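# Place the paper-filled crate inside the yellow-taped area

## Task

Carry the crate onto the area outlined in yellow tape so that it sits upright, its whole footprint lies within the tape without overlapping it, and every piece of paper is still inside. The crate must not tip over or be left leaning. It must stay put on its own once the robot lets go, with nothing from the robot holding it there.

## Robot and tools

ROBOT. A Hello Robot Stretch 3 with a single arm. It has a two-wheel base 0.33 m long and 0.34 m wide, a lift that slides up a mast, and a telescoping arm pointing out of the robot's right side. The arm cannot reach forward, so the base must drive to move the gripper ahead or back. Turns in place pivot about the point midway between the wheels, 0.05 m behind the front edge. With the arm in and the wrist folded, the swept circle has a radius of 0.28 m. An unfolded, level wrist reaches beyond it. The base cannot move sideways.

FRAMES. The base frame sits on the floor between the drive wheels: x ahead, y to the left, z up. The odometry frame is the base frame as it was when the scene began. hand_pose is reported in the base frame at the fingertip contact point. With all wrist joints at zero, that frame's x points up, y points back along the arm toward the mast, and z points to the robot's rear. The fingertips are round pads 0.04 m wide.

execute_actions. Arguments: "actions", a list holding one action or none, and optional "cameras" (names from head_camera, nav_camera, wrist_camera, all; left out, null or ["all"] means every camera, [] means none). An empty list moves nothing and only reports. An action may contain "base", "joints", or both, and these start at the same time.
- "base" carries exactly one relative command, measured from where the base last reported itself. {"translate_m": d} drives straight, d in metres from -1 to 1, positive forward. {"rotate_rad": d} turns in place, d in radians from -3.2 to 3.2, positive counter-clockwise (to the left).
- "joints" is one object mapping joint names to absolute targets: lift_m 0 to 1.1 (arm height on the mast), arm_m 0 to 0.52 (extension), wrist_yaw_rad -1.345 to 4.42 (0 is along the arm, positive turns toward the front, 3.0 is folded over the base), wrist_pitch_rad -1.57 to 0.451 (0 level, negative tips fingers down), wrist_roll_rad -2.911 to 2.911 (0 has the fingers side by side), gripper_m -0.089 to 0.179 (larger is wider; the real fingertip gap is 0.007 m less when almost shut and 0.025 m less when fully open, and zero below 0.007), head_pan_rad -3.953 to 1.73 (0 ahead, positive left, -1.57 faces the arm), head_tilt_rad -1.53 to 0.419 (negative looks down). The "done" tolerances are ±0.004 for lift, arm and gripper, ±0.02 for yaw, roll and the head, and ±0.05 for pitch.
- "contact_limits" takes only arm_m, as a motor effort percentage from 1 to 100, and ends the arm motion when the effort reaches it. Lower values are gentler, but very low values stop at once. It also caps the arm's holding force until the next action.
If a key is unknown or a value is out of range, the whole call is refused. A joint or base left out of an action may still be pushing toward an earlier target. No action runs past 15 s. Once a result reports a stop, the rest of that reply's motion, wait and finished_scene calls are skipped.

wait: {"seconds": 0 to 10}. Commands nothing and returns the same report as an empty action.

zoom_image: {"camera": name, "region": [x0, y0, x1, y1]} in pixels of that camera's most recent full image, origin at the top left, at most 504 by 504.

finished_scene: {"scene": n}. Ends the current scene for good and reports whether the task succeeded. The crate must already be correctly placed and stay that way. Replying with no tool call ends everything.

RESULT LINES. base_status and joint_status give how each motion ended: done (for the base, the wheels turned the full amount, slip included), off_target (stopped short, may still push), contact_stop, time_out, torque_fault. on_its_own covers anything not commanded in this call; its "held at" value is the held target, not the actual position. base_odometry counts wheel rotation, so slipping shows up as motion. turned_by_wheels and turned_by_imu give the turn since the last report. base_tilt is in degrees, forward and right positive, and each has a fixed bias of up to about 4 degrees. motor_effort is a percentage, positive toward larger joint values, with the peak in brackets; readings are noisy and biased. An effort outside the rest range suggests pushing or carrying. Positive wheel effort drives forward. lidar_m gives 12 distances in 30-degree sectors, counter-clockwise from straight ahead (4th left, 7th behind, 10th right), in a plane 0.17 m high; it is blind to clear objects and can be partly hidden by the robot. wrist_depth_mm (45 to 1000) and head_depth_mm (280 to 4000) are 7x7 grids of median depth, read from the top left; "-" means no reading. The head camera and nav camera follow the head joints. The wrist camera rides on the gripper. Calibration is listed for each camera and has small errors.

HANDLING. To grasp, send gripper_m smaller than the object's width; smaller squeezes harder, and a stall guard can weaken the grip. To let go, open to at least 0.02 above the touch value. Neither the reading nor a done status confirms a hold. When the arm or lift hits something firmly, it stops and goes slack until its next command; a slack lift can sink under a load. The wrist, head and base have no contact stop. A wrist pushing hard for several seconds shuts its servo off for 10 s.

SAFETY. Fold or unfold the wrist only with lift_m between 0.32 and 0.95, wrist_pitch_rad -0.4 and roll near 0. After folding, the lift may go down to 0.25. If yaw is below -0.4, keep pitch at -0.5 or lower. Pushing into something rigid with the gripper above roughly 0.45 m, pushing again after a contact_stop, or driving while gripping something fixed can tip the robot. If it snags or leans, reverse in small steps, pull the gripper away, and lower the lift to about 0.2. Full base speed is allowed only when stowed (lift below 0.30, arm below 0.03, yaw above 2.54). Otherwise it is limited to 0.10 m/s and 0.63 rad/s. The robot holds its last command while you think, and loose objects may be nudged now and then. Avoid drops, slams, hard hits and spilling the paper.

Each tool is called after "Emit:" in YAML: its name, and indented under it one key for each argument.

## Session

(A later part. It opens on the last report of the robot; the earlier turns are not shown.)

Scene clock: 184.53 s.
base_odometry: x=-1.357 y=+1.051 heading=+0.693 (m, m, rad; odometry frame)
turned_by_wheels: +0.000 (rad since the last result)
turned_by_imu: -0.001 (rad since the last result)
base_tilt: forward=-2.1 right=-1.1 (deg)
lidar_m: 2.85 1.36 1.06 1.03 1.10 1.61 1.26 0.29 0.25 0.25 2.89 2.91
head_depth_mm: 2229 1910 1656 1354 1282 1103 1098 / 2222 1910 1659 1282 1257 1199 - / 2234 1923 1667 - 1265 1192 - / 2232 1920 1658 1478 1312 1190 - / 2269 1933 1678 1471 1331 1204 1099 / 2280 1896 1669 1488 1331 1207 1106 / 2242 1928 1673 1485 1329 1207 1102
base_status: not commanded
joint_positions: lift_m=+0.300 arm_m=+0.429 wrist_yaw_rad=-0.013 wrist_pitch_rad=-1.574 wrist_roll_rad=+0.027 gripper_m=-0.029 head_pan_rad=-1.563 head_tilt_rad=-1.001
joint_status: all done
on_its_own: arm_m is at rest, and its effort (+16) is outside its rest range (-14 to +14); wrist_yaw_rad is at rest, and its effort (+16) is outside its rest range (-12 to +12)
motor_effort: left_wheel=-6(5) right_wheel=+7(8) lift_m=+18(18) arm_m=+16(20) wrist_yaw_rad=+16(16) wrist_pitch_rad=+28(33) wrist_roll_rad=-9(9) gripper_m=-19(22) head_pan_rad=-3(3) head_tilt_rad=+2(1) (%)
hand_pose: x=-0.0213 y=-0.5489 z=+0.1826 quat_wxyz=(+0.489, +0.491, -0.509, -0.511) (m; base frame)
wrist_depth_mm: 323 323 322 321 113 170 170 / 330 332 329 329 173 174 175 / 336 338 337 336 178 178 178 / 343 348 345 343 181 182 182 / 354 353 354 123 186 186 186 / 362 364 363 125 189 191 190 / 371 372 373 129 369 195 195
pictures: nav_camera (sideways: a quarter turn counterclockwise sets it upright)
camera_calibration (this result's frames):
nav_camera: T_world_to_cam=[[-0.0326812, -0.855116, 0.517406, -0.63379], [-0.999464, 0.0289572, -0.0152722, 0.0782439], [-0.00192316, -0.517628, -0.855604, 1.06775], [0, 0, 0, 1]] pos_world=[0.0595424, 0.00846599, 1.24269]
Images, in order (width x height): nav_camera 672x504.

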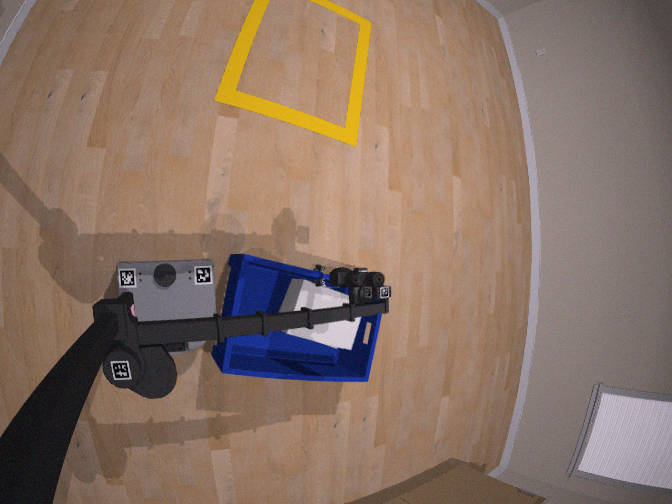

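Emit:
execute_actions:
  actions:
    - {"joints":{"gripper_m":0.1,"wrist_pitch_rad":-1.49}}
  cameras: []

Emit:
execute_actions:
  actions:
    - {"joints":{"lift_m":0.5}}
  cameras: []

Emit:
execute_actions:
  actions:
    - {"base":{"translate_m":-0.13},"joints":{"arm_m":0.14,"wrist_roll_rad":1.3,"head_tilt_rad":-1.3}}
  cameras: ["wrist_camera","head_camera"]

Scene clock: 202.80 s.
base_odometry: x=-1.357 y=+1.051 heading=+0.693 (m, m, rad; odometry frame)
turned_by_wheels: +0.000 (rad since the last result)
turned_by_imu: +0.000 (rad since the last result)
base_tilt: forward=-2.2 right=-1.1 (deg)
lidar_m: 2.85 1.37 1.05 1.04 1.10 1.61 1.26 0.29 0.25 0.25 2.89 2.91
head_depth_mm: 2231 1920 1664 1335 1280 1099 1097 / 2234 1910 1660 1282 1266 1196 - / 2226 1893 1671 - 1270 1190 - / 2248 1936 1668 1473 1307 1186 - / 2228 1905 1672 1482 1330 1200 1099 / 2245 1908 1671 1495 1333 1197 1107 / 2262 1917 1673 1488 1333 1203 1105
base_status: not commanded
joint_positions: lift_m=+0.300 arm_m=+0.430 wrist_yaw_rad=-0.002 wrist_pitch_rad=-1.493 wrist_roll_rad=+0.006 gripper_m=+0.100 head_pan_rad=-1.563 head_tilt_rad=-1.001
joint_status: all done
motor_effort: left_wheel=-4(7) right_wheel=+6(11) lift_m=+18(18) arm_m=+6(16) wrist_yaw_rad=+3(16) wrist_pitch_rad=+1(29) wrist_roll_rad=-2(9) gripper_m=+0(81) head_pan_rad=-3(2) head_tilt_rad=+1(1) (%)
hand_pose: x=-0.0216 y=-0.5704 z=+0.1814 quat_wxyz=(+0.517, +0.478, -0.521, -0.483) (m; base frame)
wrist_depth_mm: 339 341 338 340 121 181 180 / 343 343 345 342 122 182 182 / 344 347 346 345 183 183 184 / 349 349 347 347 186 185 184 / 351 350 352 351 186 187 186 / 354 353 354 126 188 187 188 / 355 357 356 127 189 190 189
pictures: none
No camera images: the call's "cameras" was empty. Leave "cameras" out to get every camera's image.

Scene clock: 205.47 s.
base_odometry: x=-1.357 y=+1.051 heading=+0.693 (m, m, rad; odometry frame)
turned_by_wheels: +0.000 (rad since the last result)
turned_by_imu: +0.000 (rad since the last result)
base_tilt: forward=-2.2 right=-1.1 (deg)
lidar_m: 2.85 1.36 1.05 1.03 1.10 1.60 1.26 0.29 0.25 0.25 2.89 2.91
head_depth_mm: 2255 1898 1662 1344 1288 1114 1097 / 2235 1891 1684 1290 - - - / 2243 1907 - 1282 1282 1191 - / 2260 1906 1669 1470 1301 1186 - / 2241 1919 1667 1478 1331 1204 1103 / 2260 1919 1663 1480 1338 1212 1104 / 2275 1932 1680 1482 1335 1204 1099
base_status: not commanded
joint_positions: lift_m=+0.500 arm_m=+0.430 wrist_yaw_rad=-0.002 wrist_pitch_rad=-1.492 wrist_roll_rad=+0.006 gripper_m=+0.100 head_pan_rad=-1.563 head_tilt_rad=-1.001
joint_status: all done
motor_effort: left_wheel=-4(4) right_wheel=+6(6) lift_m=+25(27) arm_m=+6(6) wrist_yaw_rad=+3(3) wrist_pitch_rad=+1(1) wrist_roll_rad=-2(2) gripper_m=+1(1) head_pan_rad=-2(3) head_tilt_rad=+2(1) (%)
hand_pose: x=-0.0216 y=-0.5706 z=+0.3809 quat_wxyz=(+0.517, +0.478, -0.521, -0.482) (m; base frame)
wrist_depth_mm: 540 541 544 543 381 361 326 / 547 543 546 541 383 384 417 / 548 548 553 548 387 387 448 / 560 558 555 552 389 390 452 / 562 566 560 418 393 390 434 / 562 563 564 558 396 511 414 / 568 567 568 563 568 547 396
pictures: none
No camera images: the call's "cameras" was empty. Leave "cameras" out to get every camera's image.

Scene clock: 208.83 s.
base_odometry: x=-1.457 y=+0.968 heading=+0.693 (m, m, rad; odometry frame)
turned_by_wheels: +0.000 (rad since the last result)
turned_by_imu: -0.001 (rad since the last result)
base_tilt: forward=-2.2 right=-1.1 (deg)
lidar_m: 2.98 1.37 1.07 1.05 1.11 1.63 1.13 0.24 0.22 0.22 0.25 3.03
head_depth_mm: 1513 1431 1331 1291 1226 1213 - / 1522 1449 1304 - - - - / 1524 1263 1211 1291 - - - / 1539 1420 1207 1297 1252 1179 1140 / 1542 1456 1366 1281 1246 1189 1148 / 1538 1450 1374 1305 1251 1198 1141 / 1551 1455 1384 1304 1248 1196 1145
base_status: done
joint_positions: lift_m=+0.500 arm_m=+0.140 wrist_yaw_rad=+0.000 wrist_pitch_rad=-1.491 wrist_roll_rad=+1.295 gripper_m=+0.100 head_pan_rad=-1.563 head_tilt_rad=-1.284
joint_status: all done
motor_effort: left_wheel=-8(7) right_wheel=+4(7) lift_m=+25(25) arm_m=-4(5) wrist_yaw_rad=+1(3) wrist_pitch_rad=+0(1) wrist_roll_rad=+1(2) gripper_m=+1(1) head_pan_rad=-3(3) head_tilt_rad=-7(30) (%)
hand_pose: x=-0.0216 y=-0.2816 z=+0.3809 quat_wxyz=(+0.101, +0.093, -0.728, -0.672) (m; base frame)
wrist_depth_mm: 399 394 542 409 321 504 493 / 404 393 537 538 403 305 - / 409 403 406 547 504 - - / 413 411 558 557 374 - - / 376 417 573 559 329 - - / 619 394 464 481 566 - - / 635 620 377 402 568 555 545
pictures: head_camera (sideways: a quarter turn clockwise sets it upright), wrist_camera
camera_calibration (this result's frames):
head_camera: T_world_to_cam=[[-0.0448097, 0.963719, -0.263131, 0.361529], [0.998822, 0.0481262, 0.00616899, -0.0091002], [0.0186087, -0.262544, -0.964741, 1.21377], [0, 0, 0, 1]] pos_world=[0.00270279, -0.0293052, 1.26616]
wrist_camera: T_world_to_cam=[[-0.24326, 0.966181, -0.0855461, 0.303263], [0.963909, 0.250638, 0.0897813, 0.106542], [0.108186, -0.0606184, -0.992281, 0.523106], [0, 0, 0, 1]] pos_world=[-0.0855181, -0.288, 0.535445]
Images, in order (width x height): head_camera 896x504, wrist_camera 644x364.

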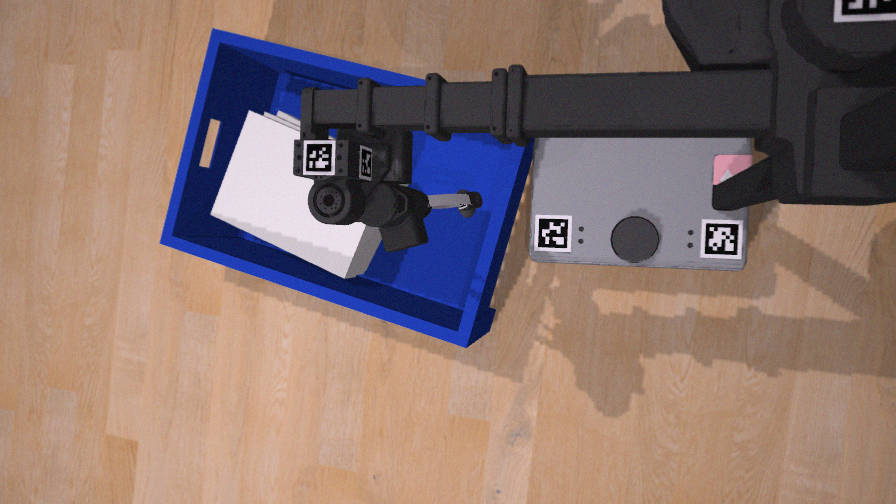

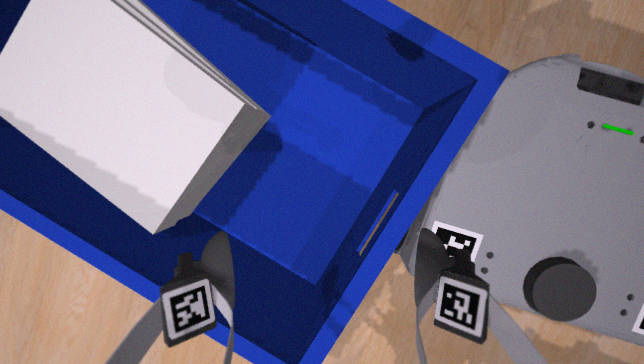

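Emit:
execute_actions:
  actions:
    - {"base":{"translate_m":0.03},"joints":{"arm_m":0.10,"wrist_roll_rad":1.87}}
  cameras: ["wrist_camera"]

Scene clock: 213.63 s.
base_odometry: x=-1.434 y=+0.987 heading=+0.693 (m, m, rad; odometry frame)
turned_by_wheels: +0.000 (rad since the last result)
turned_by_imu: +0.000 (rad since the last result)
base_tilt: forward=-2.1 right=-1.1 (deg)
lidar_m: 2.95 1.37 1.06 1.04 1.11 1.62 1.16 0.25 0.23 0.23 0.26 3.00
head_depth_mm: 1503 1443 1336 1290 1243 1199 - / 1522 1434 1342 - - - - / 1540 1263 1205 1290 - - - / 1535 1432 1208 1298 1249 1173 1136 / 1527 1451 1375 1281 1246 1195 1140 / 1527 1446 1378 1317 1258 1187 1137 / 1524 1454 1386 1315 1245 1191 1139
base_status: done
joint_positions: lift_m=+0.500 arm_m=+0.100 wrist_yaw_rad=+0.000 wrist_pitch_rad=-1.490 wrist_roll_rad=+1.865 gripper_m=+0.100 head_pan_rad=-1.563 head_tilt_rad=-1.284
joint_status: all done
motor_effort: left_wheel=-3(5) right_wheel=+4(12) lift_m=+26(25) arm_m=-5(4) wrist_yaw_rad=+0(0) wrist_pitch_rad=+0(0) wrist_roll_rad=+2(2) gripper_m=+1(0) head_pan_rad=-2(2) head_tilt_rad=-7(7) (%)
hand_pose: x=-0.0215 y=-0.2417 z=+0.3809 quat_wxyz=(-0.107, -0.100, -0.727, -0.671) (m; base frame)
wrist_depth_mm: 342 353 366 376 - - - / 554 553 542 528 - - - / 471 554 552 544 - - - / 417 408 558 553 - - 520 / 431 419 578 570 552 542 527 / 445 437 498 457 571 553 539 / 406 399 387 357 582 571 558
pictures: wrist_camera
camera_calibration (this result's frames):
wrist_camera: T_world_to_cam=[[0.318187, 0.944233, -0.0847479, 0.271176], [0.942652, -0.305609, 0.134206, -0.0553731], [0.100822, -0.12259, -0.987323, 0.508484], [0, 0, 0, 1]] pos_world=[-0.0853533, -0.21064, 0.532451]
Images, in order (width x height): wrist_camera 644x364.

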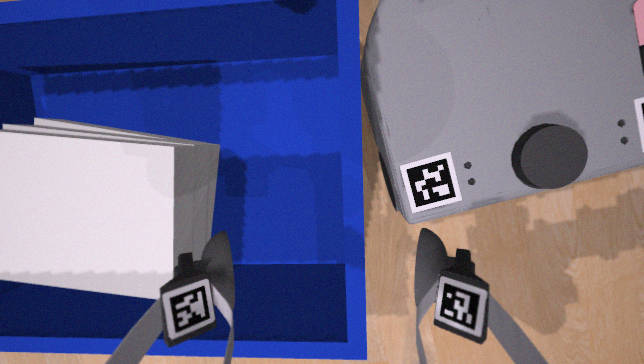

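Emit:
execute_actions:
  actions:
    - {"joints":{"lift_m":0.30,"arm_m":0.08}}
  cameras: []

Emit:
execute_actions:
  actions:
    - {"joints":{"gripper_m":-0.03}}
  cameras: ["wrist_camera"]

Emit:
execute_actions:
  actions:
    - {"base":{"translate_m":0.5},"joints":{"arm_m":0.45,"head_tilt_rad":-1.0}}
  cameras: ["nav_camera"]

Scene clock: 219.77 s.
base_odometry: x=-1.434 y=+0.987 heading=+0.693 (m, m, rad; odometry frame)
turned_by_wheels: +0.000 (rad since the last result)
turned_by_imu: +0.000 (rad since the last result)
base_tilt: forward=-2.1 right=-1.1 (deg)
lidar_m: 2.95 1.38 1.06 1.04 1.11 1.62 1.16 0.25 0.23 0.23 0.26 3.00
head_depth_mm: 1528 1433 1341 1285 1239 - 1124 / 1532 1435 1331 1277 1240 - - / 1522 1253 1192 1319 - - 1129 / 1533 1445 1212 1302 1244 1171 1129 / 1529 1446 1380 1283 1241 1192 1142 / 1530 1448 1370 1311 1237 1200 1144 / 1554 1453 1383 1306 1248 1195 1139
base_status: not commanded
joint_positions: lift_m=+0.300 arm_m=+0.080 wrist_yaw_rad=+0.000 wrist_pitch_rad=-1.489 wrist_roll_rad=+1.865 gripper_m=+0.100 head_pan_rad=-1.563 head_tilt_rad=-1.284
joint_status: all done
motor_effort: left_wheel=-4(4) right_wheel=+5(4) lift_m=+11(22) arm_m=-4(4) wrist_yaw_rad=+0(0) wrist_pitch_rad=+0(0) wrist_roll_rad=+2(2) gripper_m=+1(0) head_pan_rad=-3(3) head_tilt_rad=-7(8) (%)
hand_pose: x=-0.0215 y=-0.2218 z=+0.1818 quat_wxyz=(-0.107, -0.100, -0.727, -0.671) (m; base frame)
wrist_depth_mm: 331 336 327 112 - - - / 354 346 336 115 - - - / 360 352 345 119 - - - / 261 355 350 121 - - - / 269 367 361 124 352 - - / 271 376 370 128 359 - 340 / 276 359 372 131 366 355 347
pictures: none
No camera images: the call's "cameras" was empty. Leave "cameras" out to get every camera's image.

Scene clock: 221.57 s.
base_odometry: x=-1.434 y=+0.987 heading=+0.693 (m, m, rad; odometry frame)
turned_by_wheels: +0.000 (rad since the last result)
turned_by_imu: +0.000 (rad since the last result)
base_tilt: forward=-2.1 right=-1.1 (deg)
lidar_m: 2.95 1.37 1.07 1.04 1.11 1.62 1.16 0.25 0.23 0.23 0.26 2.99
head_depth_mm: 1517 1429 1340 1286 1238 - 1129 / 1520 1430 1335 1286 1233 - - / 1534 1251 1195 1317 - - 1121 / 1540 1443 1216 1299 1249 1174 1136 / 1529 1439 1376 1292 1248 1195 1142 / 1533 1452 1388 1309 1249 1194 1143 / 1533 1447 1377 1312 1253 1191 1148
base_status: not commanded
joint_positions: lift_m=+0.300 arm_m=+0.080 wrist_yaw_rad=+0.000 wrist_pitch_rad=-1.477 wrist_roll_rad=+1.865 gripper_m=-0.029 head_pan_rad=-1.563 head_tilt_rad=-1.284
joint_status: all done
motor_effort: left_wheel=-4(4) right_wheel=+5(5) lift_m=+19(20) arm_m=-4(4) wrist_yaw_rad=+0(0) wrist_pitch_rad=-4(4) wrist_roll_rad=+2(2) gripper_m=-18(96) head_pan_rad=-3(2) head_tilt_rad=-8(6) (%)
hand_pose: x=-0.0215 y=-0.2251 z=+0.1813 quat_wxyz=(-0.108, -0.099, -0.731, -0.666) (m; base frame)
wrist_depth_mm: 330 335 326 111 - - - / 357 347 337 114 - - - / 362 355 345 117 - - - / 257 357 356 120 - - - / 261 368 364 123 349 - - / 264 378 374 125 - - 335 / 271 364 357 130 368 350 340
pictures: wrist_camera
camera_calibration (this result's frames):
wrist_camera: T_world_to_cam=[[0.318243, 0.942994, -0.0973836, 0.240638], [0.942633, -0.30384, 0.13829, -0.0238676], [0.100818, -0.135807, -0.985592, 0.310156], [0, 0, 0, 1]] pos_world=[-0.0853523, -0.192051, 0.332422]
Images, in order (width x height): wrist_camera 644x364.

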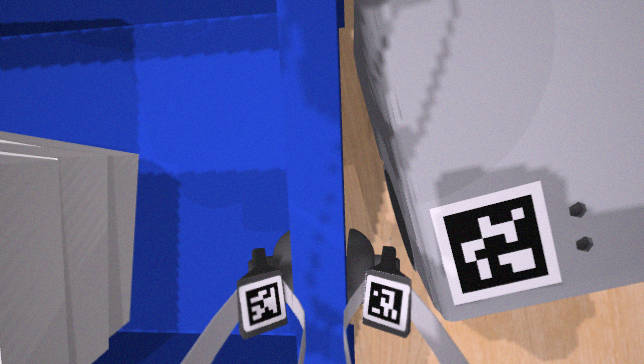

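Scene clock: 227.83 s.
base_odometry: x=-1.049 y=+1.306 heading=+0.691 (m, m, rad; odometry frame)
turned_by_wheels: -0.002 (rad since the last result)
turned_by_imu: -0.005 (rad since the last result)
base_tilt: forward=-2.1 right=-1.1 (deg)
lidar_m: 2.46 1.33 1.03 1.00 1.07 1.55 1.65 0.87 0.41 0.41 2.91 2.51
head_depth_mm: 2259 1887 1664 1321 1288 1195 1094 / 2218 1920 1669 1331 1288 1202 - / 2236 1894 1663 1400 1286 1220 - / 2225 1928 1675 1433 1322 1222 - / 2270 1918 1666 1480 1327 1204 1100 / 2237 1926 1670 1480 1331 1202 1102 / 2256 1924 1674 1481 1342 1208 1106
base_status: done
joint_positions: lift_m=+0.300 arm_m=+0.450 wrist_yaw_rad=-0.121 wrist_pitch_rad=-1.460 wrist_roll_rad=+1.931 gripper_m=-0.020 head_pan_rad=-1.563 head_tilt_rad=-1.001
joint_status: all done
on_its_own: wrist_yaw_rad is held at -0.095, not at your +0.000, by its stall guard, which is still easing; gripper_m is held at -0.021, not at your -0.030, by its stall guard, which is not easing now; left_wheel is at rest, and its effort (-31) is outside its rest range (-18 to +18); right_wheel is at rest, and its effort (+64) is outside its rest range (-18 to +18)
motor_effort: left_wheel=-31(31) right_wheel=+64(71) lift_m=+19(20) arm_m=+5(17) wrist_yaw_rad=+33(37) wrist_pitch_rad=-10(29) wrist_roll_rad=-20(20) gripper_m=-25(27) head_pan_rad=-2(2) head_tilt_rad=+2(22) (%)
hand_pose: x=-0.0220 y=-0.5988 z=+0.1813 quat_wxyz=(-0.173, -0.164, -0.724, -0.647) (m; base frame)
wrist_depth_mm: 211 263 326 319 305 126 100 / 242 331 334 324 312 104 296 / 293 356 343 334 143 109 305 / 321 364 353 342 113 321 312 / 271 336 364 186 118 329 319 / 234 281 - 123 348 338 329 / 208 240 149 248 362 349 335
pictures: nav_camera (sideways: a quarter turn counterclockwise sets it upright)
camera_calibration (this result's frames):
nav_camera: T_world_to_cam=[[-0.0328581, -0.855217, 0.517228, -0.633557], [-0.999458, 0.0291681, -0.0152646, 0.078234], [-0.00203203, -0.517449, -0.855712, 1.06789], [0, 0, 0, 1]] pos_world=[0.0595441, 0.00846723, 1.24269]
Images, in order (width x height): nav_camera 672x504.

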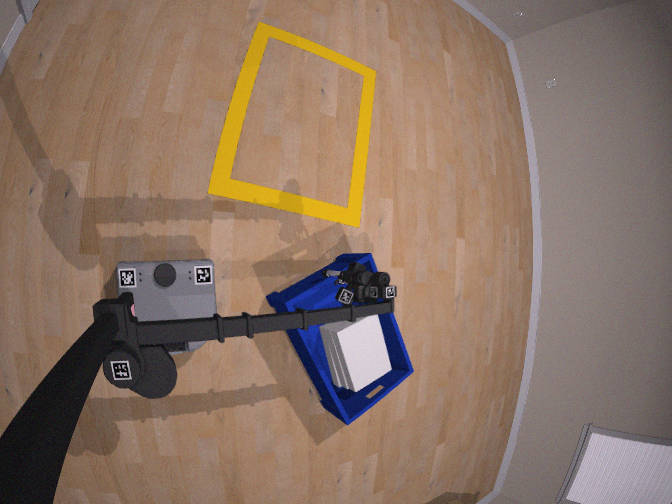

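Emit:
execute_actions:
  actions:
    - {"base":{"translate_m":0.5},"joints":{"wrist_roll_rad":2.85,"wrist_yaw_rad":0}}
  cameras: ["nav_camera"]

Emit:
execute_actions:
  actions:
    - {"base":{"translate_m":0.45},"joints":{"head_pan_rad":-2.0,"head_tilt_rad":-1.1}}
  cameras: ["nav_camera","head_camera"]

Scene clock: 239.40 s.
base_odometry: x=-0.663 y=+1.624 heading=+0.688 (m, m, rad; odometry frame)
turned_by_wheels: -0.002 (rad since the last result)
turned_by_imu: -0.005 (rad since the last result)
base_tilt: forward=-2.1 right=-1.1 (deg)
lidar_m: 1.97 1.26 0.99 0.97 1.03 1.49 2.15 0.68 0.40 0.39 2.61 2.00
head_depth_mm: 2231 1894 1673 1279 1287 1196 1096 / 2243 1921 1665 1317 1289 1201 - / 2212 1915 1683 - 1281 1210 - / 2243 1907 1679 1484 1335 1223 - / 2247 1914 1672 1478 1333 1194 1098 / 2223 1907 1670 1483 1327 1209 1106 / 2260 1917 1677 1470 1335 1208 1104
base_status: done
joint_positions: lift_m=+0.300 arm_m=+0.450 wrist_yaw_rad=-0.002 wrist_pitch_rad=-1.467 wrist_roll_rad=+2.852 gripper_m=-0.020 head_pan_rad=-1.563 head_tilt_rad=-1.001
joint_status: all done
on_its_own: gripper_m is held at -0.021, not at your -0.030, by its stall guard, which is not easing now; left_wheel is at rest, and its effort (-31) is outside its rest range (-18 to +18); right_wheel is at rest, and its effort (+70) is outside its rest range (-18 to +18)
motor_effort: left_wheel=-31(35) right_wheel=+70(81) lift_m=+19(19) arm_m=+3(5) wrist_yaw_rad=+2(28) wrist_pitch_rad=-7(14) wrist_roll_rad=-1(14) gripper_m=-26(28) head_pan_rad=-2(2) head_tilt_rad=+0(1) (%)
hand_pose: x=-0.0213 y=-0.5971 z=+0.1813 quat_wxyz=(-0.444, -0.401, -0.595, -0.536) (m; base frame)
wrist_depth_mm: 318 313 310 104 305 302 297 / 328 327 319 107 314 310 307 / 273 337 333 112 325 323 318 / 286 349 346 337 338 334 328 / 300 365 357 120 351 345 342 / 313 379 371 124 364 359 356 / 306 320 312 157 381 376 369
pictures: nav_camera (sideways: a quarter turn counterclockwise sets it upright)
camera_calibration (this result's frames):
nav_camera: T_world_to_cam=[[-0.0328579, -0.855215, 0.517231, -0.633561], [-0.999458, 0.0291678, -0.0152647, 0.0782342], [-0.00203188, -0.517452, -0.85571, 1.06789], [0, 0, 0, 1]] pos_world=[0.0595441, 0.00846702, 1.24269]
Images, in order (width x height): nav_camera 672x504.

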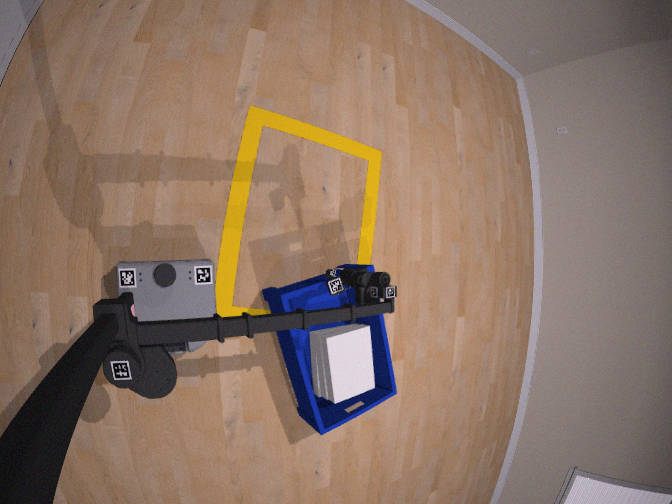

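Scene clock: 245.07 s.
base_odometry: x=-0.315 y=+1.909 heading=+0.686 (m, m, rad; odometry frame)
turned_by_wheels: -0.002 (rad since the last result)
turned_by_imu: -0.004 (rad since the last result)
base_tilt: forward=-2.1 right=-1.1 (deg)
lidar_m: 1.52 1.23 0.93 0.92 1.00 1.43 2.59 0.64 0.39 0.38 2.02 1.55
head_depth_mm: 1947 1716 1547 1383 1275 1192 - / 1961 1718 1341 1365 1290 1215 - / 1950 1731 1357 1306 1306 - - / 1934 1728 1361 1395 1260 - 1091 / 1955 1744 1588 1376 1296 1194 1104 / 1949 1731 1573 1409 1296 1193 1101 / 1965 1733 1553 1414 1303 1196 1104
base_status: done
joint_positions: lift_m=+0.300 arm_m=+0.450 wrist_yaw_rad=-0.004 wrist_pitch_rad=-1.474 wrist_roll_rad=+2.858 gripper_m=-0.020 head_pan_rad=-1.993 head_tilt_rad=-1.086
joint_status: all done
on_its_own: gripper_m is held at -0.021, not at your -0.030, by its stall guard, which is not easing now; left_wheel is at rest, and its effort (-32) is outside its rest range (-18 to +18); right_wheel is at rest, and its effort (+71) is outside its rest range (-18 to +18)
motor_effort: left_wheel=-32(40) right_wheel=+71(99) lift_m=+19(19) arm_m=+3(3) wrist_yaw_rad=+5(5) wrist_pitch_rad=-5(8) wrist_roll_rad=-3(3) gripper_m=-27(31) head_pan_rad=-3(21) head_tilt_rad=-6(16) (%)
hand_pose: x=-0.0213 y=-0.5953 z=+0.1813 quat_wxyz=(-0.445, -0.405, -0.591, -0.537) (m; base frame)
wrist_depth_mm: 319 315 311 104 306 302 297 / 325 325 321 107 315 311 307 / 273 334 333 112 328 323 317 / 288 351 345 116 338 335 330 / 305 365 355 121 352 347 342 / 341 373 369 124 362 359 355 / 298 309 300 381 379 374 366
pictures: head_camera (sideways: a quarter turn clockwise sets it upright), nav_camera (sideways: a quarter turn counterclockwise sets it upright)
camera_calibration (this result's frames):
head_camera: T_world_to_cam=[[0.331834, 0.830283, -0.447791, 0.599731], [0.928218, -0.372031, -0.00195889, 0.00191154], [-0.168219, -0.414998, -0.894136, 1.12323], [0, 0, 0, 1]] pos_world=[-0.0118362, -0.0310955, 1.27288]
nav_camera: T_world_to_cam=[[-0.402907, -0.801131, 0.442555, -0.53403], [-0.895982, 0.443926, -0.012098, 0.0734788], [-0.186769, -0.401395, -0.89666, 1.12223], [0, 0, 0, 1]] pos_world=[0.0602691, -0.00999051, 1.24348]
Images, in order (width x height): head_camera 896x504, nav_camera 672x504.

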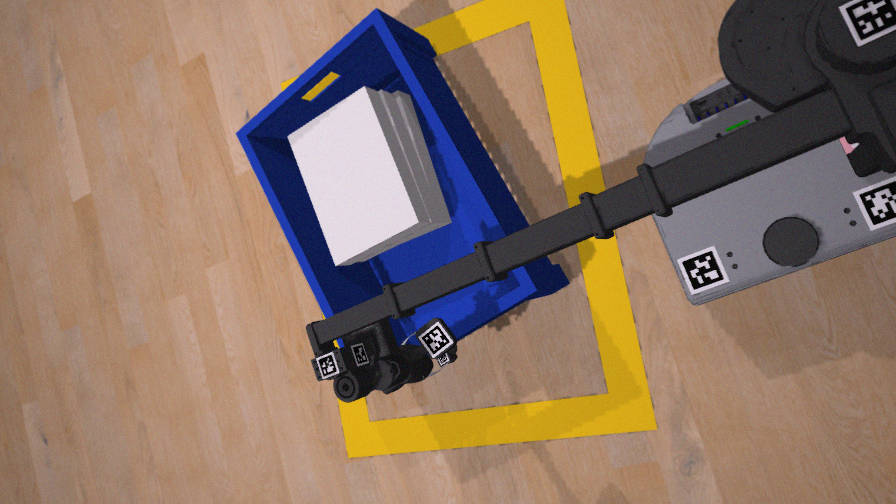

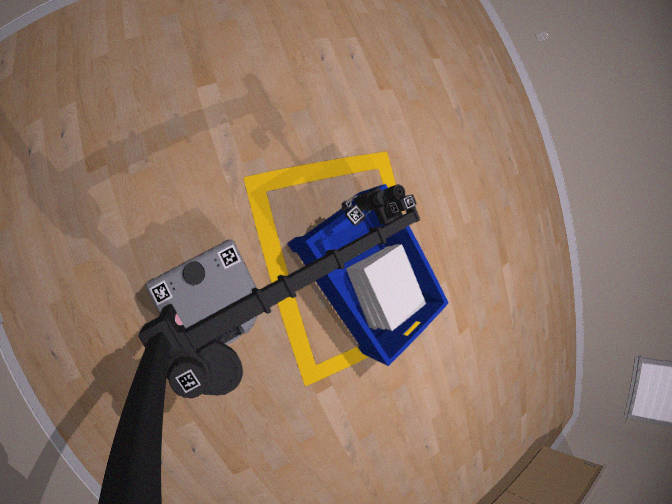

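Emit:
execute_actions:
  actions:
    - {"base":{"translate_m":0.06},"joints":{"wrist_yaw_rad":-0.38}}
  cameras: ["head_camera"]

Scene clock: 249.70 s.
base_odometry: x=-0.268 y=+1.946 heading=+0.684 (m, m, rad; odometry frame)
turned_by_wheels: -0.002 (rad since the last result)
turned_by_imu: -0.002 (rad since the last result)
base_tilt: forward=-2.2 right=-1.1 (deg)
lidar_m: 1.46 1.22 0.93 0.91 0.99 1.43 2.65 0.64 0.40 0.38 1.95 1.50
head_depth_mm: 1921 1717 1552 1365 1295 1192 - / 1939 1732 1346 1358 1289 1211 - / 1949 1733 1345 1303 1296 - - / 1943 1740 1374 1393 1254 - 1093 / 1949 1731 1575 1375 1290 1194 1103 / 1965 1743 1591 1400 1294 1188 1105 / 1964 1745 1563 1412 1294 1192 1103
base_status: done
joint_positions: lift_m=+0.300 arm_m=+0.450 wrist_yaw_rad=-0.374 wrist_pitch_rad=-1.426 wrist_roll_rad=+2.838 gripper_m=-0.020 head_pan_rad=-1.993 head_tilt_rad=-1.086
joint_status: all done
on_its_own: gripper_m is held at -0.021, not at your -0.030, by its stall guard, which is not easing now; left_wheel is at rest, and its effort (-29) is outside its rest range (-18 to +18); right_wheel is at rest, and its effort (+63) is outside its rest range (-18 to +18); wrist_pitch_rad is at rest, and its effort (-21) is outside its rest range (-20 to +32)
motor_effort: left_wheel=-29(38) right_wheel=+63(96) lift_m=+18(19) arm_m=+3(3) wrist_yaw_rad=-7(7) wrist_pitch_rad=-21(21) wrist_roll_rad=+4(4) gripper_m=-26(30) head_pan_rad=-2(3) head_tilt_rad=-6(6) (%)
hand_pose: x=-0.0260 y=-0.6069 z=+0.1816 quat_wxyz=(-0.538, -0.494, -0.527, -0.435) (m; base frame)
wrist_depth_mm: 309 310 101 301 298 292 287 / 330 324 105 314 310 305 299 / 343 339 110 323 322 318 312 / 295 352 115 335 336 329 322 / 280 367 360 241 353 346 340 / 274 380 126 125 368 364 356 / 270 376 346 132 390 377 373
pictures: head_camera (sideways: a quarter turn clockwise sets it upright)
camera_calibration (this result's frames):
head_camera: T_world_to_cam=[[0.331967, 0.830303, -0.447654, 0.599551], [0.928171, -0.372149, -0.00195257, 0.0019036], [-0.168215, -0.414851, -0.894205, 1.12332], [0, 0, 0, 1]] pos_world=[-0.0118384, -0.0310892, 1.27288]
Images, in order (width x height): head_camera 896x504.

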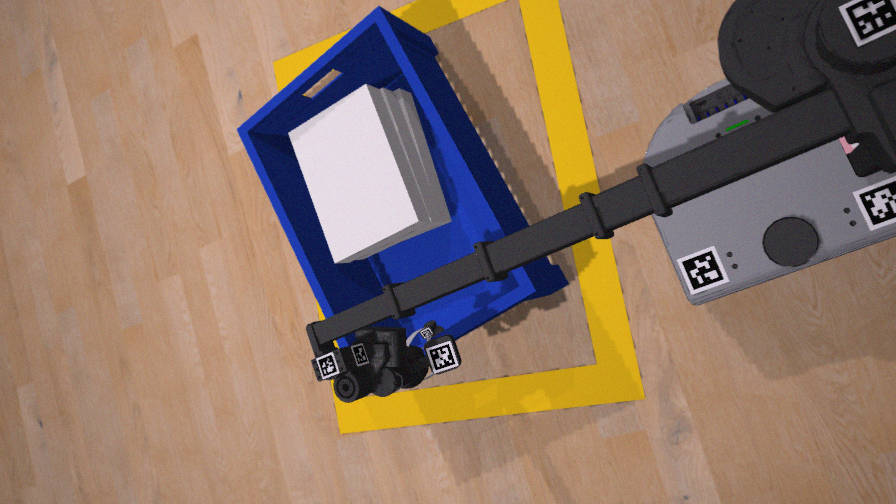

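Emit:
execute_actions:
  actions:
    - {"joints":{"gripper_m":0.1}}
  cameras: []

Emit:
execute_actions:
  actions:
    - {"joints":{"lift_m":0.5}}
  cameras: []

Emit:
execute_actions:
  actions:
    - {"base":{"translate_m":-0.53},"joints":{"arm_m":0.52,"wrist_yaw_rad":0,"wrist_pitch_rad":-1.49,"wrist_roll_rad":2.85,"head_pan_rad":-1.57}}
  cameras: ["wrist_camera","head_camera"]

Scene clock: 256.57 s.
base_odometry: x=-0.268 y=+1.946 heading=+0.686 (m, m, rad; odometry frame)
turned_by_wheels: +0.002 (rad since the last result)
turned_by_imu: +0.002 (rad since the last result)
base_tilt: forward=-2.2 right=-1.1 (deg)
lidar_m: 1.46 1.22 0.94 0.91 0.99 1.43 2.65 0.63 0.40 0.38 1.95 1.50
head_depth_mm: 1946 1718 1537 1372 1281 1202 - / 1935 1726 1355 1349 1282 1211 - / 1941 1720 1346 1303 1312 - - / 1940 1721 1367 1389 1268 - 1087 / 1964 1728 1594 1376 1291 1195 1101 / 1964 1747 1584 1394 1298 1192 1102 / 1951 1734 1554 1418 1292 1194 1104
base_status: not commanded
joint_positions: lift_m=+0.300 arm_m=+0.450 wrist_yaw_rad=-0.378 wrist_pitch_rad=-1.480 wrist_roll_rad=+2.844 gripper_m=+0.100 head_pan_rad=-1.993 head_tilt_rad=-1.086
joint_status: all done
motor_effort: left_wheel=-3(29) right_wheel=+5(63) lift_m=+19(20) arm_m=+3(3) wrist_yaw_rad=-2(7) wrist_pitch_rad=-3(23) wrist_roll_rad=+2(4) gripper_m=+0(80) head_pan_rad=-2(2) head_tilt_rad=-4(7) (%)
hand_pose: x=-0.0209 y=-0.5939 z=+0.1813 quat_wxyz=(-0.533, -0.506, -0.508, -0.450) (m; base frame)
wrist_depth_mm: 264 251 196 311 306 303 302 / 326 323 119 321 319 315 311 / 340 335 114 330 328 326 322 / 348 347 117 342 340 336 331 / 295 358 122 353 351 350 348 / 293 373 125 362 366 362 357 / 289 372 240 288 385 378 372
pictures: none
No camera images: the call's "cameras" was empty. Leave "cameras" out to get every camera's image.

Scene clock: 259.23 s.
base_odometry: x=-0.268 y=+1.946 heading=+0.686 (m, m, rad; odometry frame)
turned_by_wheels: +0.000 (rad since the last result)
turned_by_imu: +0.000 (rad since the last result)
base_tilt: forward=-2.1 right=-1.1 (deg)
lidar_m: 1.46 1.22 0.94 0.91 0.99 1.43 2.65 0.63 0.40 0.38 1.95 1.49
head_depth_mm: 1929 1712 1534 1367 1280 1201 - / 1936 1739 1345 1356 1293 1209 - / 1944 1725 1348 1314 1307 - - / 1938 1731 1342 1361 1265 - 1098 / 1933 1746 1389 1388 1294 1190 1108 / 1967 1759 - 1399 1297 1194 1109 / 1956 1742 1558 1415 1290 1192 1103
base_status: not commanded
joint_positions: lift_m=+0.500 arm_m=+0.450 wrist_yaw_rad=-0.378 wrist_pitch_rad=-1.481 wrist_roll_rad=+2.845 gripper_m=+0.100 head_pan_rad=-1.993 head_tilt_rad=-1.086
joint_status: all done
motor_effort: left_wheel=-3(3) right_wheel=+4(5) lift_m=+25(25) arm_m=+3(3) wrist_yaw_rad=-2(2) wrist_pitch_rad=-3(3) wrist_roll_rad=+2(2) gripper_m=+0(0) head_pan_rad=-2(3) head_tilt_rad=-7(6) (%)
hand_pose: x=-0.0209 y=-0.5937 z=+0.3808 quat_wxyz=(-0.533, -0.506, -0.507, -0.450) (m; base frame)
wrist_depth_mm: 320 306 327 500 495 491 487 / 408 499 514 515 513 510 507 / 552 541 534 532 534 529 521 / 406 450 560 549 555 544 534 / 412 418 577 567 573 561 553 / 432 430 510 479 589 585 581 / 444 436 387 399 616 612 603
pictures: none
No camera images: the call's "cameras" was empty. Leave "cameras" out to get every camera's image.

Scene clock: 265.50 s.
base_odometry: x=-0.678 y=+1.611 heading=+0.686 (m, m, rad; odometry frame)
turned_by_wheels: +0.000 (rad since the last result)
turned_by_imu: +0.000 (rad since the last result)
base_tilt: forward=-2.2 right=-1.1 (deg)
lidar_m: 1.99 1.27 0.99 0.97 1.03 1.49 2.12 2.27 0.47 0.45 0.45 0.57
head_depth_mm: 1951 1723 1551 1402 1284 1173 1119 / 1939 1745 1565 1417 - - - / 1964 - 1518 1265 1285 1220 - / 1949 1729 1342 1262 1271 1215 - / 1955 1734 1317 1266 1278 1190 1103 / 1964 1735 1557 1407 1271 1196 1105 / 1950 1728 1552 1341 1254 1197 1109
base_status: done
joint_positions: lift_m=+0.500 arm_m=+0.520 wrist_yaw_rad=-0.002 wrist_pitch_rad=-1.481 wrist_roll_rad=+2.846 gripper_m=+0.100 head_pan_rad=-1.577 head_tilt_rad=-1.086
joint_status: all done
motor_effort: left_wheel=-1(5) right_wheel=+3(4) lift_m=+25(26) arm_m=+6(6) wrist_yaw_rad=+2(5) wrist_pitch_rad=-3(3) wrist_roll_rad=+2(1) gripper_m=+1(0) head_pan_rad=+3(23) head_tilt_rad=-6(7) (%)
hand_pose: x=-0.0213 y=-0.6632 z=+0.3809 quat_wxyz=(-0.439, -0.402, -0.593, -0.542) (m; base frame)
wrist_depth_mm: 513 510 502 382 373 321 288 / 531 528 521 509 505 506 468 / 556 546 540 375 374 519 519 / 570 571 557 391 383 382 533 / 600 589 447 402 395 393 555 / 620 616 371 434 415 452 536 / 643 640 631 377 375 400 447
pictures: head_camera (sideways: a quarter turn clockwise sets it upright), wrist_camera
camera_calibration (this result's frames):
head_camera: T_world_to_cam=[[-0.0321795, 0.893691, -0.447527, 0.601608], [0.999385, 0.0350104, -0.00194674, 0.0014616], [0.0139283, -0.447315, -0.894268, 1.12229], [0, 0, 0, 1]] pos_world=[0.00226704, -0.0356839, 1.27287]
wrist_camera: T_world_to_cam=[[0.965203, 0.259418, -0.0329337, 0.209014], [0.260786, -0.945592, 0.194542, -0.646342], [0.019326, -0.196362, -0.980341, 0.403447], [0, 0, 0, 1]] pos_world=[-0.0409815, -0.586177, 0.52814]
Images, in order (width x height): head_camera 896x504, wrist_camera 644x364.

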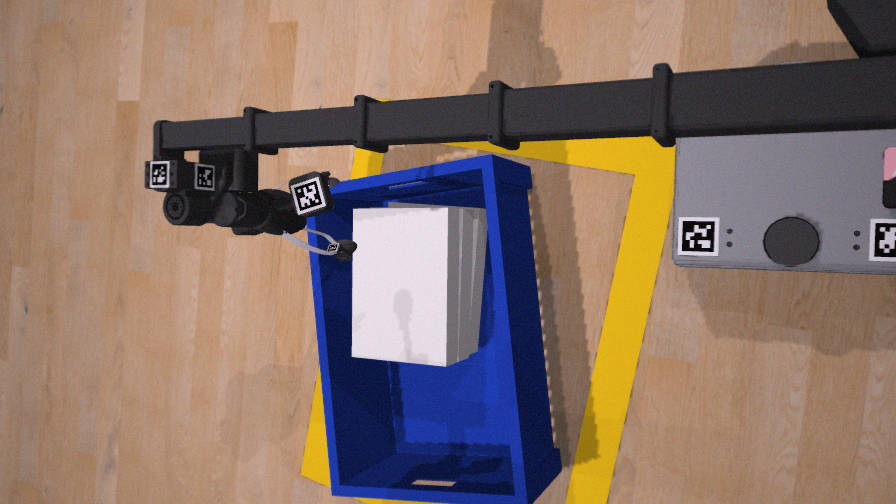

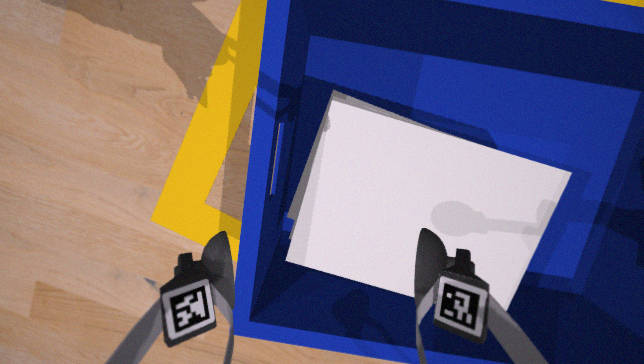

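Emit:
execute_actions:
  actions:
    - {"base":{"translate_m":-0.065},"joints":{"arm_m":0.46,"wrist_roll_rad":2.9}}
  cameras: []

Emit:
execute_actions:
  actions:
    - {"joints":{"lift_m":0.30}}
  cameras: ["wrist_camera"]

Emit:
execute_actions:
  actions:
    - {"joints":{"gripper_m":-0.03}}
  cameras: []

Emit:
execute_actions:
  actions:
    - {"joints":{"arm_m":0.31}}
  cameras: []

Emit:
execute_actions:
  actions:
    - {"joints":{"gripper_m":0.1}}
  cameras: []

Emit:
execute_actions:
  actions:
    - {"joints":{"lift_m":0.55,"head_pan_rad":-1.2}}
  cameras: []

Emit:
execute_actions:
  actions:
    - {"joints":{"arm_m":0.0}}
  cameras: ["head_camera","nav_camera"]

Scene clock: 273.77 s.
base_odometry: x=-0.729 y=+1.570 heading=+0.686 (m, m, rad; odometry frame)
turned_by_wheels: +0.000 (rad since the last result)
turned_by_imu: +0.000 (rad since the last result)
base_tilt: forward=-2.2 right=-1.2 (deg)
lidar_m: 2.05 1.27 0.99 0.97 1.03 1.50 2.06 2.21 2.84 0.45 0.47 0.58
head_depth_mm: 1945 1712 1545 1405 1292 1181 1114 / 1930 1747 1542 1410 - - - / 1943 1766 1520 1379 1291 1218 - / 1957 1726 1428 1281 1289 1216 - / 1964 1738 1346 1270 1269 1191 1101 / 1960 1750 1425 1355 1277 1190 1111 / 1972 1755 1569 1383 1259 1190 1107
base_status: done
joint_positions: lift_m=+0.500 arm_m=+0.460 wrist_yaw_rad=-0.001 wrist_pitch_rad=-1.481 wrist_roll_rad=+2.895 gripper_m=+0.100 head_pan_rad=-1.577 head_tilt_rad=-1.086
joint_status: all done
motor_effort: left_wheel=-2(7) right_wheel=+2(5) lift_m=+26(26) arm_m=-4(5) wrist_yaw_rad=+2(3) wrist_pitch_rad=-2(3) wrist_roll_rad=+2(2) gripper_m=+0(1) head_pan_rad=+2(2) head_tilt_rad=-6(7) (%)
hand_pose: x=-0.0213 y=-0.6040 z=+0.3809 quat_wxyz=(-0.454, -0.416, -0.582, -0.532) (m; base frame)
wrist_depth_mm: 509 505 505 502 496 491 486 / 529 529 526 512 339 306 302 / 553 544 542 532 523 523 519 / 566 564 560 543 386 534 540 / 589 587 582 445 395 395 552 / 612 613 604 421 414 408 573 / 640 637 639 441 434 431 529
pictures: none
No camera images: the call's "cameras" was empty. Leave "cameras" out to get every camera's image.

Scene clock: 276.43 s.
base_odometry: x=-0.729 y=+1.570 heading=+0.686 (m, m, rad; odometry frame)
turned_by_wheels: +0.000 (rad since the last result)
turned_by_imu: +0.000 (rad since the last result)
base_tilt: forward=-2.1 right=-1.1 (deg)
lidar_m: 2.05 1.27 1.00 0.98 1.04 1.50 2.06 2.20 2.83 0.45 0.46 0.58
head_depth_mm: 1937 1713 1547 1400 1283 1196 1122 / 1934 1723 1546 1407 1292 1210 - / 1934 1727 1592 1388 1281 - - / 1933 1736 1486 1277 1286 1213 - / 1949 1741 1329 1261 1274 1188 1110 / 1943 1727 1430 1362 1284 1185 1102 / 1952 1728 1549 1398 1259 1200 1109
base_status: not commanded
joint_positions: lift_m=+0.300 arm_m=+0.460 wrist_yaw_rad=-0.001 wrist_pitch_rad=-1.481 wrist_roll_rad=+2.895 gripper_m=+0.100 head_pan_rad=-1.577 head_tilt_rad=-1.086
joint_status: all done
motor_effort: left_wheel=-2(2) right_wheel=+3(3) lift_m=+11(23) arm_m=-4(4) wrist_yaw_rad=+2(1) wrist_pitch_rad=-3(3) wrist_roll_rad=+2(2) gripper_m=+1(0) head_pan_rad=+2(2) head_tilt_rad=-6(6) (%)
hand_pose: x=-0.0213 y=-0.6040 z=+0.1818 quat_wxyz=(-0.454, -0.416, -0.582, -0.532) (m; base frame)
wrist_depth_mm: 318 317 314 105 160 144 131 / 327 326 323 109 317 275 230 / 341 337 332 113 325 325 322 / 354 351 347 305 283 332 334 / 367 364 358 293 188 195 254 / 380 378 126 269 193 188 188 / 401 396 385 255 199 198 195
pictures: wrist_camera
camera_calibration (this result's frames):
wrist_camera: T_world_to_cam=[[0.976755, 0.212432, -0.0286679, 0.158176], [0.213895, -0.957101, 0.195466, -0.559722], [0.0140852, -0.197054, -0.980291, 0.219396], [0, 0, 0, 1]] pos_world=[-0.037868, -0.526079, 0.329013]
Images, in order (width x height): wrist_camera 644x364.

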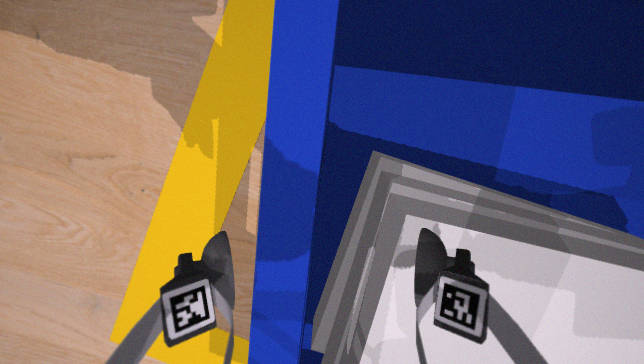

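Scene clock: 278.23 s.
base_odometry: x=-0.729 y=+1.570 heading=+0.684 (m, m, rad; odometry frame)
turned_by_wheels: -0.002 (rad since the last result)
turned_by_imu: -0.003 (rad since the last result)
base_tilt: forward=-2.1 right=-1.1 (deg)
lidar_m: 2.04 1.28 0.99 0.98 1.03 1.49 2.07 2.19 2.83 0.45 0.46 0.58
head_depth_mm: 1950 1721 1544 1404 1289 1185 1120 / 1952 1727 1553 1395 1285 1207 - / 1966 1726 1594 1394 1287 - - / 1944 1732 1477 1280 1283 1217 - / 1967 1734 1337 1270 1274 1190 1106 / 1961 1744 1431 1357 1275 1182 1101 / 1967 1740 1560 1397 1264 1197 1106
base_status: not commanded
joint_positions: lift_m=+0.300 arm_m=+0.460 wrist_yaw_rad=-0.004 wrist_pitch_rad=-1.473 wrist_roll_rad=+2.908 gripper_m=-0.029 head_pan_rad=-1.577 head_tilt_rad=-1.086
joint_status: all done
on_its_own: left_wheel is at rest, and its effort (-24) is outside its rest range (-18 to +18); right_wheel is at rest, and its effort (+53) is outside its rest range (-18 to +18)
motor_effort: left_wheel=-24(24) right_wheel=+53(53) lift_m=+12(13) arm_m=-4(4) wrist_yaw_rad=+5(5) wrist_pitch_rad=-6(6) wrist_roll_rad=-3(3) gripper_m=-28(100) head_pan_rad=+2(3) head_tilt_rad=-7(6) (%)
hand_pose: x=-0.0213 y=-0.6063 z=+0.1817 quat_wxyz=(-0.460, -0.418, -0.581, -0.526) (m; base frame)
wrist_depth_mm: 318 315 312 104 169 154 142 / 331 329 324 107 314 309 266 / 346 340 336 111 324 322 317 / 357 353 347 116 274 327 329 / 372 366 359 120 186 182 231 / 388 380 370 124 189 187 185 / 403 396 394 131 198 194 193
pictures: none
No camera images: the call's "cameras" was empty. Leave "cameras" out to get every camera's image.

Scene clock: 280.60 s.
base_odometry: x=-0.729 y=+1.570 heading=+0.686 (m, m, rad; odometry frame)
turned_by_wheels: +0.002 (rad since the last result)
turned_by_imu: +0.002 (rad since the last result)
base_tilt: forward=-2.2 right=-1.1 (deg)
lidar_m: 2.05 1.27 0.99 0.98 1.04 1.50 2.07 2.20 2.83 0.33 0.37 0.54
head_depth_mm: 1937 1718 1551 1397 1288 1179 1120 / 1938 1715 1548 1397 1276 1209 - / 1962 1717 1548 - 1287 - - / 1937 1727 1554 1251 1258 1220 - / 1954 1727 1550 1253 1256 1187 1106 / 1950 1737 1543 1324 1262 1187 1106 / 1959 1734 1546 1396 1280 1196 1104
base_status: not commanded
joint_positions: lift_m=+0.300 arm_m=+0.311 wrist_yaw_rad=-0.014 wrist_pitch_rad=-1.367 wrist_roll_rad=+2.921 gripper_m=-0.026 head_pan_rad=-1.577 head_tilt_rad=-1.086
joint_status: all done
on_its_own: wrist_yaw_rad is at rest, and its effort (+17) is outside its rest range (-12 to +12); wrist_pitch_rad is at rest, and its effort (-41) is outside its rest range (-20 to +32)
motor_effort: left_wheel=-2(24) right_wheel=-1(53) lift_m=+16(16) arm_m=-13(13) wrist_yaw_rad=+17(17) wrist_pitch_rad=-41(41) wrist_roll_rad=-7(7) gripper_m=-20(27) head_pan_rad=+2(2) head_tilt_rad=-6(6) (%)
hand_pose: x=-0.0217 y=-0.4841 z=+0.1830 quat_wxyz=(-0.487, -0.399, -0.603, -0.490) (m; base frame)
wrist_depth_mm: 307 303 298 296 94 119 95 / 325 320 315 312 99 249 158 / 340 338 331 327 105 316 312 / 364 357 352 342 238 331 329 / 385 381 376 119 204 233 344 / 414 406 398 125 193 193 212 / 445 432 426 138 211 204 201
pictures: none
No camera images: the call's "cameras" was empty. Leave "cameras" out to get every camera's image.

Scene clock: 282.33 s.
base_odometry: x=-0.729 y=+1.570 heading=+0.686 (m, m, rad; odometry frame)
turned_by_wheels: +0.000 (rad since the last result)
turned_by_imu: +0.000 (rad since the last result)
base_tilt: forward=-2.2 right=-1.1 (deg)
lidar_m: 2.05 1.27 1.00 0.98 1.03 1.50 2.06 2.19 2.84 0.33 0.37 0.54
head_depth_mm: 1927 1717 1549 1406 1284 1184 1122 / 1944 1728 1549 1405 1286 1197 - / 1933 1726 1552 - 1281 - - / 1941 1713 1550 1258 1257 1219 - / 1968 1739 1570 1252 1260 1187 1104 / 1959 1735 1556 1328 1259 1194 1102 / 1967 1743 1559 1402 1288 1192 1109
base_status: not commanded
joint_positions: lift_m=+0.300 arm_m=+0.310 wrist_yaw_rad=-0.002 wrist_pitch_rad=-1.480 wrist_roll_rad=+2.906 gripper_m=+0.100 head_pan_rad=-1.577 head_tilt_rad=-1.086
joint_status: all done
motor_effort: left_wheel=-1(2) right_wheel=+1(3) lift_m=+17(16) arm_m=-4(13) wrist_yaw_rad=+2(17) wrist_pitch_rad=-3(41) wrist_roll_rad=-2(7) gripper_m=+0(79) head_pan_rad=+2(2) head_tilt_rad=-6(6) (%)
hand_pose: x=-0.0213 y=-0.4544 z=+0.1814 quat_wxyz=(-0.457, -0.418, -0.580, -0.529) (m; base frame)
wrist_depth_mm: 317 317 313 311 105 302 302 / 329 327 322 321 107 106 106 / 340 338 335 332 111 174 109 / 353 349 346 341 333 337 331 / 368 364 359 333 266 347 346 / 383 377 374 126 227 271 358 / 398 396 393 132 201 200 249
pictures: none
No camera images: the call's "cameras" was empty. Leave "cameras" out to get every camera's image.

Scene clock: 285.43 s.
base_odometry: x=-0.729 y=+1.570 heading=+0.686 (m, m, rad; odometry frame)
turned_by_wheels: +0.000 (rad since the last result)
turned_by_imu: +0.000 (rad since the last result)
base_tilt: forward=-2.1 right=-1.1 (deg)
lidar_m: 2.05 1.27 1.00 0.98 1.03 1.49 2.06 2.20 2.84 0.33 0.37 0.54
head_depth_mm: 1952 1725 1584 1386 1296 - 1087 / 1935 1726 1545 1276 1264 1197 - / 1961 1710 1555 1233 1257 1213 - / 1952 1722 1445 1263 1255 1204 - / 1949 1740 1456 1408 1286 1189 1106 / 1949 1737 1545 1352 1291 1189 1108 / 1958 1726 1565 1396 1298 1196 1108
base_status: not commanded
joint_positions: lift_m=+0.550 arm_m=+0.310 wrist_yaw_rad=-0.002 wrist_pitch_rad=-1.481 wrist_roll_rad=+2.906 gripper_m=+0.100 head_pan_rad=-1.207 head_tilt_rad=-1.086
joint_status: all done
motor_effort: left_wheel=-1(1) right_wheel=+1(1) lift_m=+26(29) arm_m=-4(4) wrist_yaw_rad=+2(3) wrist_pitch_rad=-3(3) wrist_roll_rad=-2(2) gripper_m=+0(0) head_pan_rad=+3(21) head_tilt_rad=-6(6) (%)
hand_pose: x=-0.0213 y=-0.4541 z=+0.4309 quat_wxyz=(-0.457, -0.419, -0.579, -0.529) (m; base frame)
wrist_depth_mm: 561 556 554 551 541 544 533 / 579 571 573 567 562 561 553 / 599 595 590 585 579 562 581 / 624 621 614 596 594 594 541 / 652 646 636 520 454 610 610 / 680 668 664 475 469 462 614 / 703 697 688 490 492 619 574
pictures: none
No camera images: the call's "cameras" was empty. Leave "cameras" out to get every camera's image.

Scene clock: 288.90 s.
base_odometry: x=-0.729 y=+1.570 heading=+0.686 (m, m, rad; odometry frame)
turned_by_wheels: +0.000 (rad since the last result)
turned_by_imu: +0.000 (rad since the last result)
base_tilt: forward=-2.2 right=-1.2 (deg)
lidar_m: 2.05 1.27 1.00 0.98 1.04 1.50 2.06 2.20 2.84 0.33 0.37 0.54
head_depth_mm: 1935 1716 1543 1406 1288 - 1092 / 1918 1716 1548 1281 1287 - - / 1946 1721 1539 1236 1254 - - / 1954 1731 1451 1269 1262 1207 - / 1954 1728 1451 1405 1298 1183 1105 / 1943 1740 1561 1322 1289 1193 1113 / 1964 1753 1562 1398 1290 1189 1100
base_status: not commanded
joint_positions: lift_m=+0.550 arm_m=+0.003 wrist_yaw_rad=+0.000 wrist_pitch_rad=-1.482 wrist_roll_rad=+2.904 gripper_m=+0.100 head_pan_rad=-1.207 head_tilt_rad=-1.087
joint_status: all done
joint sent to its limit — the command would take arm_m past its lower limit, so that joint was sent only as far as its limit.
motor_effort: left_wheel=-2(1) right_wheel=+2(1) lift_m=+26(26) arm_m=-4(4) wrist_yaw_rad=+0(2) wrist_pitch_rad=-3(3) wrist_roll_rad=-2(2) gripper_m=+0(0) head_pan_rad=+3(2) head_tilt_rad=-6(6) (%)
hand_pose: x=-0.0213 y=-0.1462 z=+0.4309 quat_wxyz=(-0.456, -0.418, -0.580, -0.531) (m; base frame)
wrist_depth_mm: 563 556 - - 543 536 538 / 578 577 - - 569 553 556 / 602 600 - - 582 583 572 / 627 621 615 621 607 600 599 / 649 647 633 642 628 615 613 / 681 670 657 576 638 650 640 / 700 707 691 437 491 576 658
pictures: head_camera (sideways: a quarter turn clockwise sets it upright), nav_camera (sideways: a quarter turn counterclockwise sets it upright)
camera_calibration (this result's frames):
head_camera: T_world_to_cam=[[-0.353182, 0.821576, -0.447522, 0.603558], [0.91909, 0.394042, -0.00194648, 0.00195107], [0.174743, -0.412, -0.894271, 1.12132], [0, 0, 0, 1]] pos_world=[0.0154305, -0.0346548, 1.27287]
nav_camera: T_world_to_cam=[[0.282336, -0.851276, 0.442284, -0.537858], [-0.947195, -0.320429, -0.0120867, 0.0737764], [0.15201, -0.415517, -0.896793, 1.12033], [0, 0, 0, 1]] pos_world=[0.0514357, 0.0312929, 1.24349]
Images, in order (width x height): head_camera 896x504, nav_camera 672x504.

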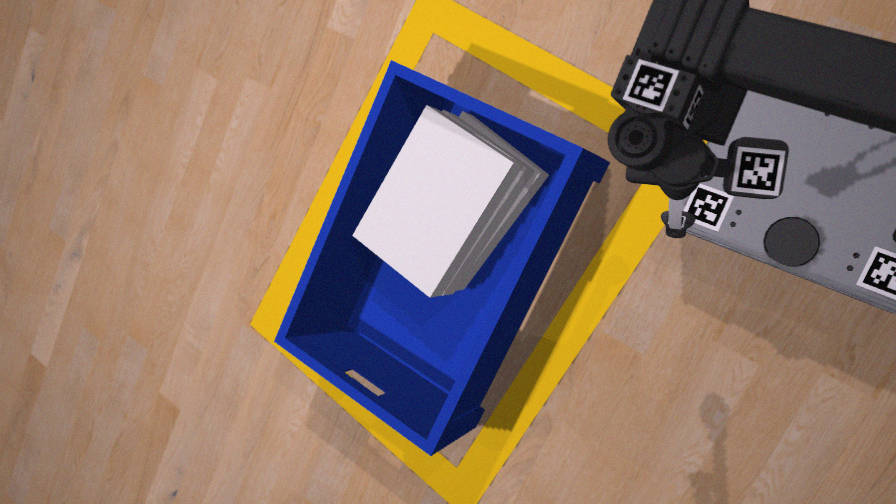

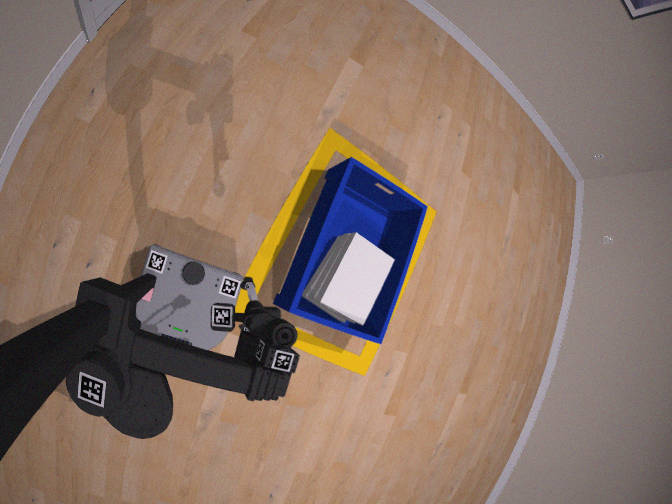

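Emit:
finished_scene:
  scene: 1

The scene is finished: the task was done.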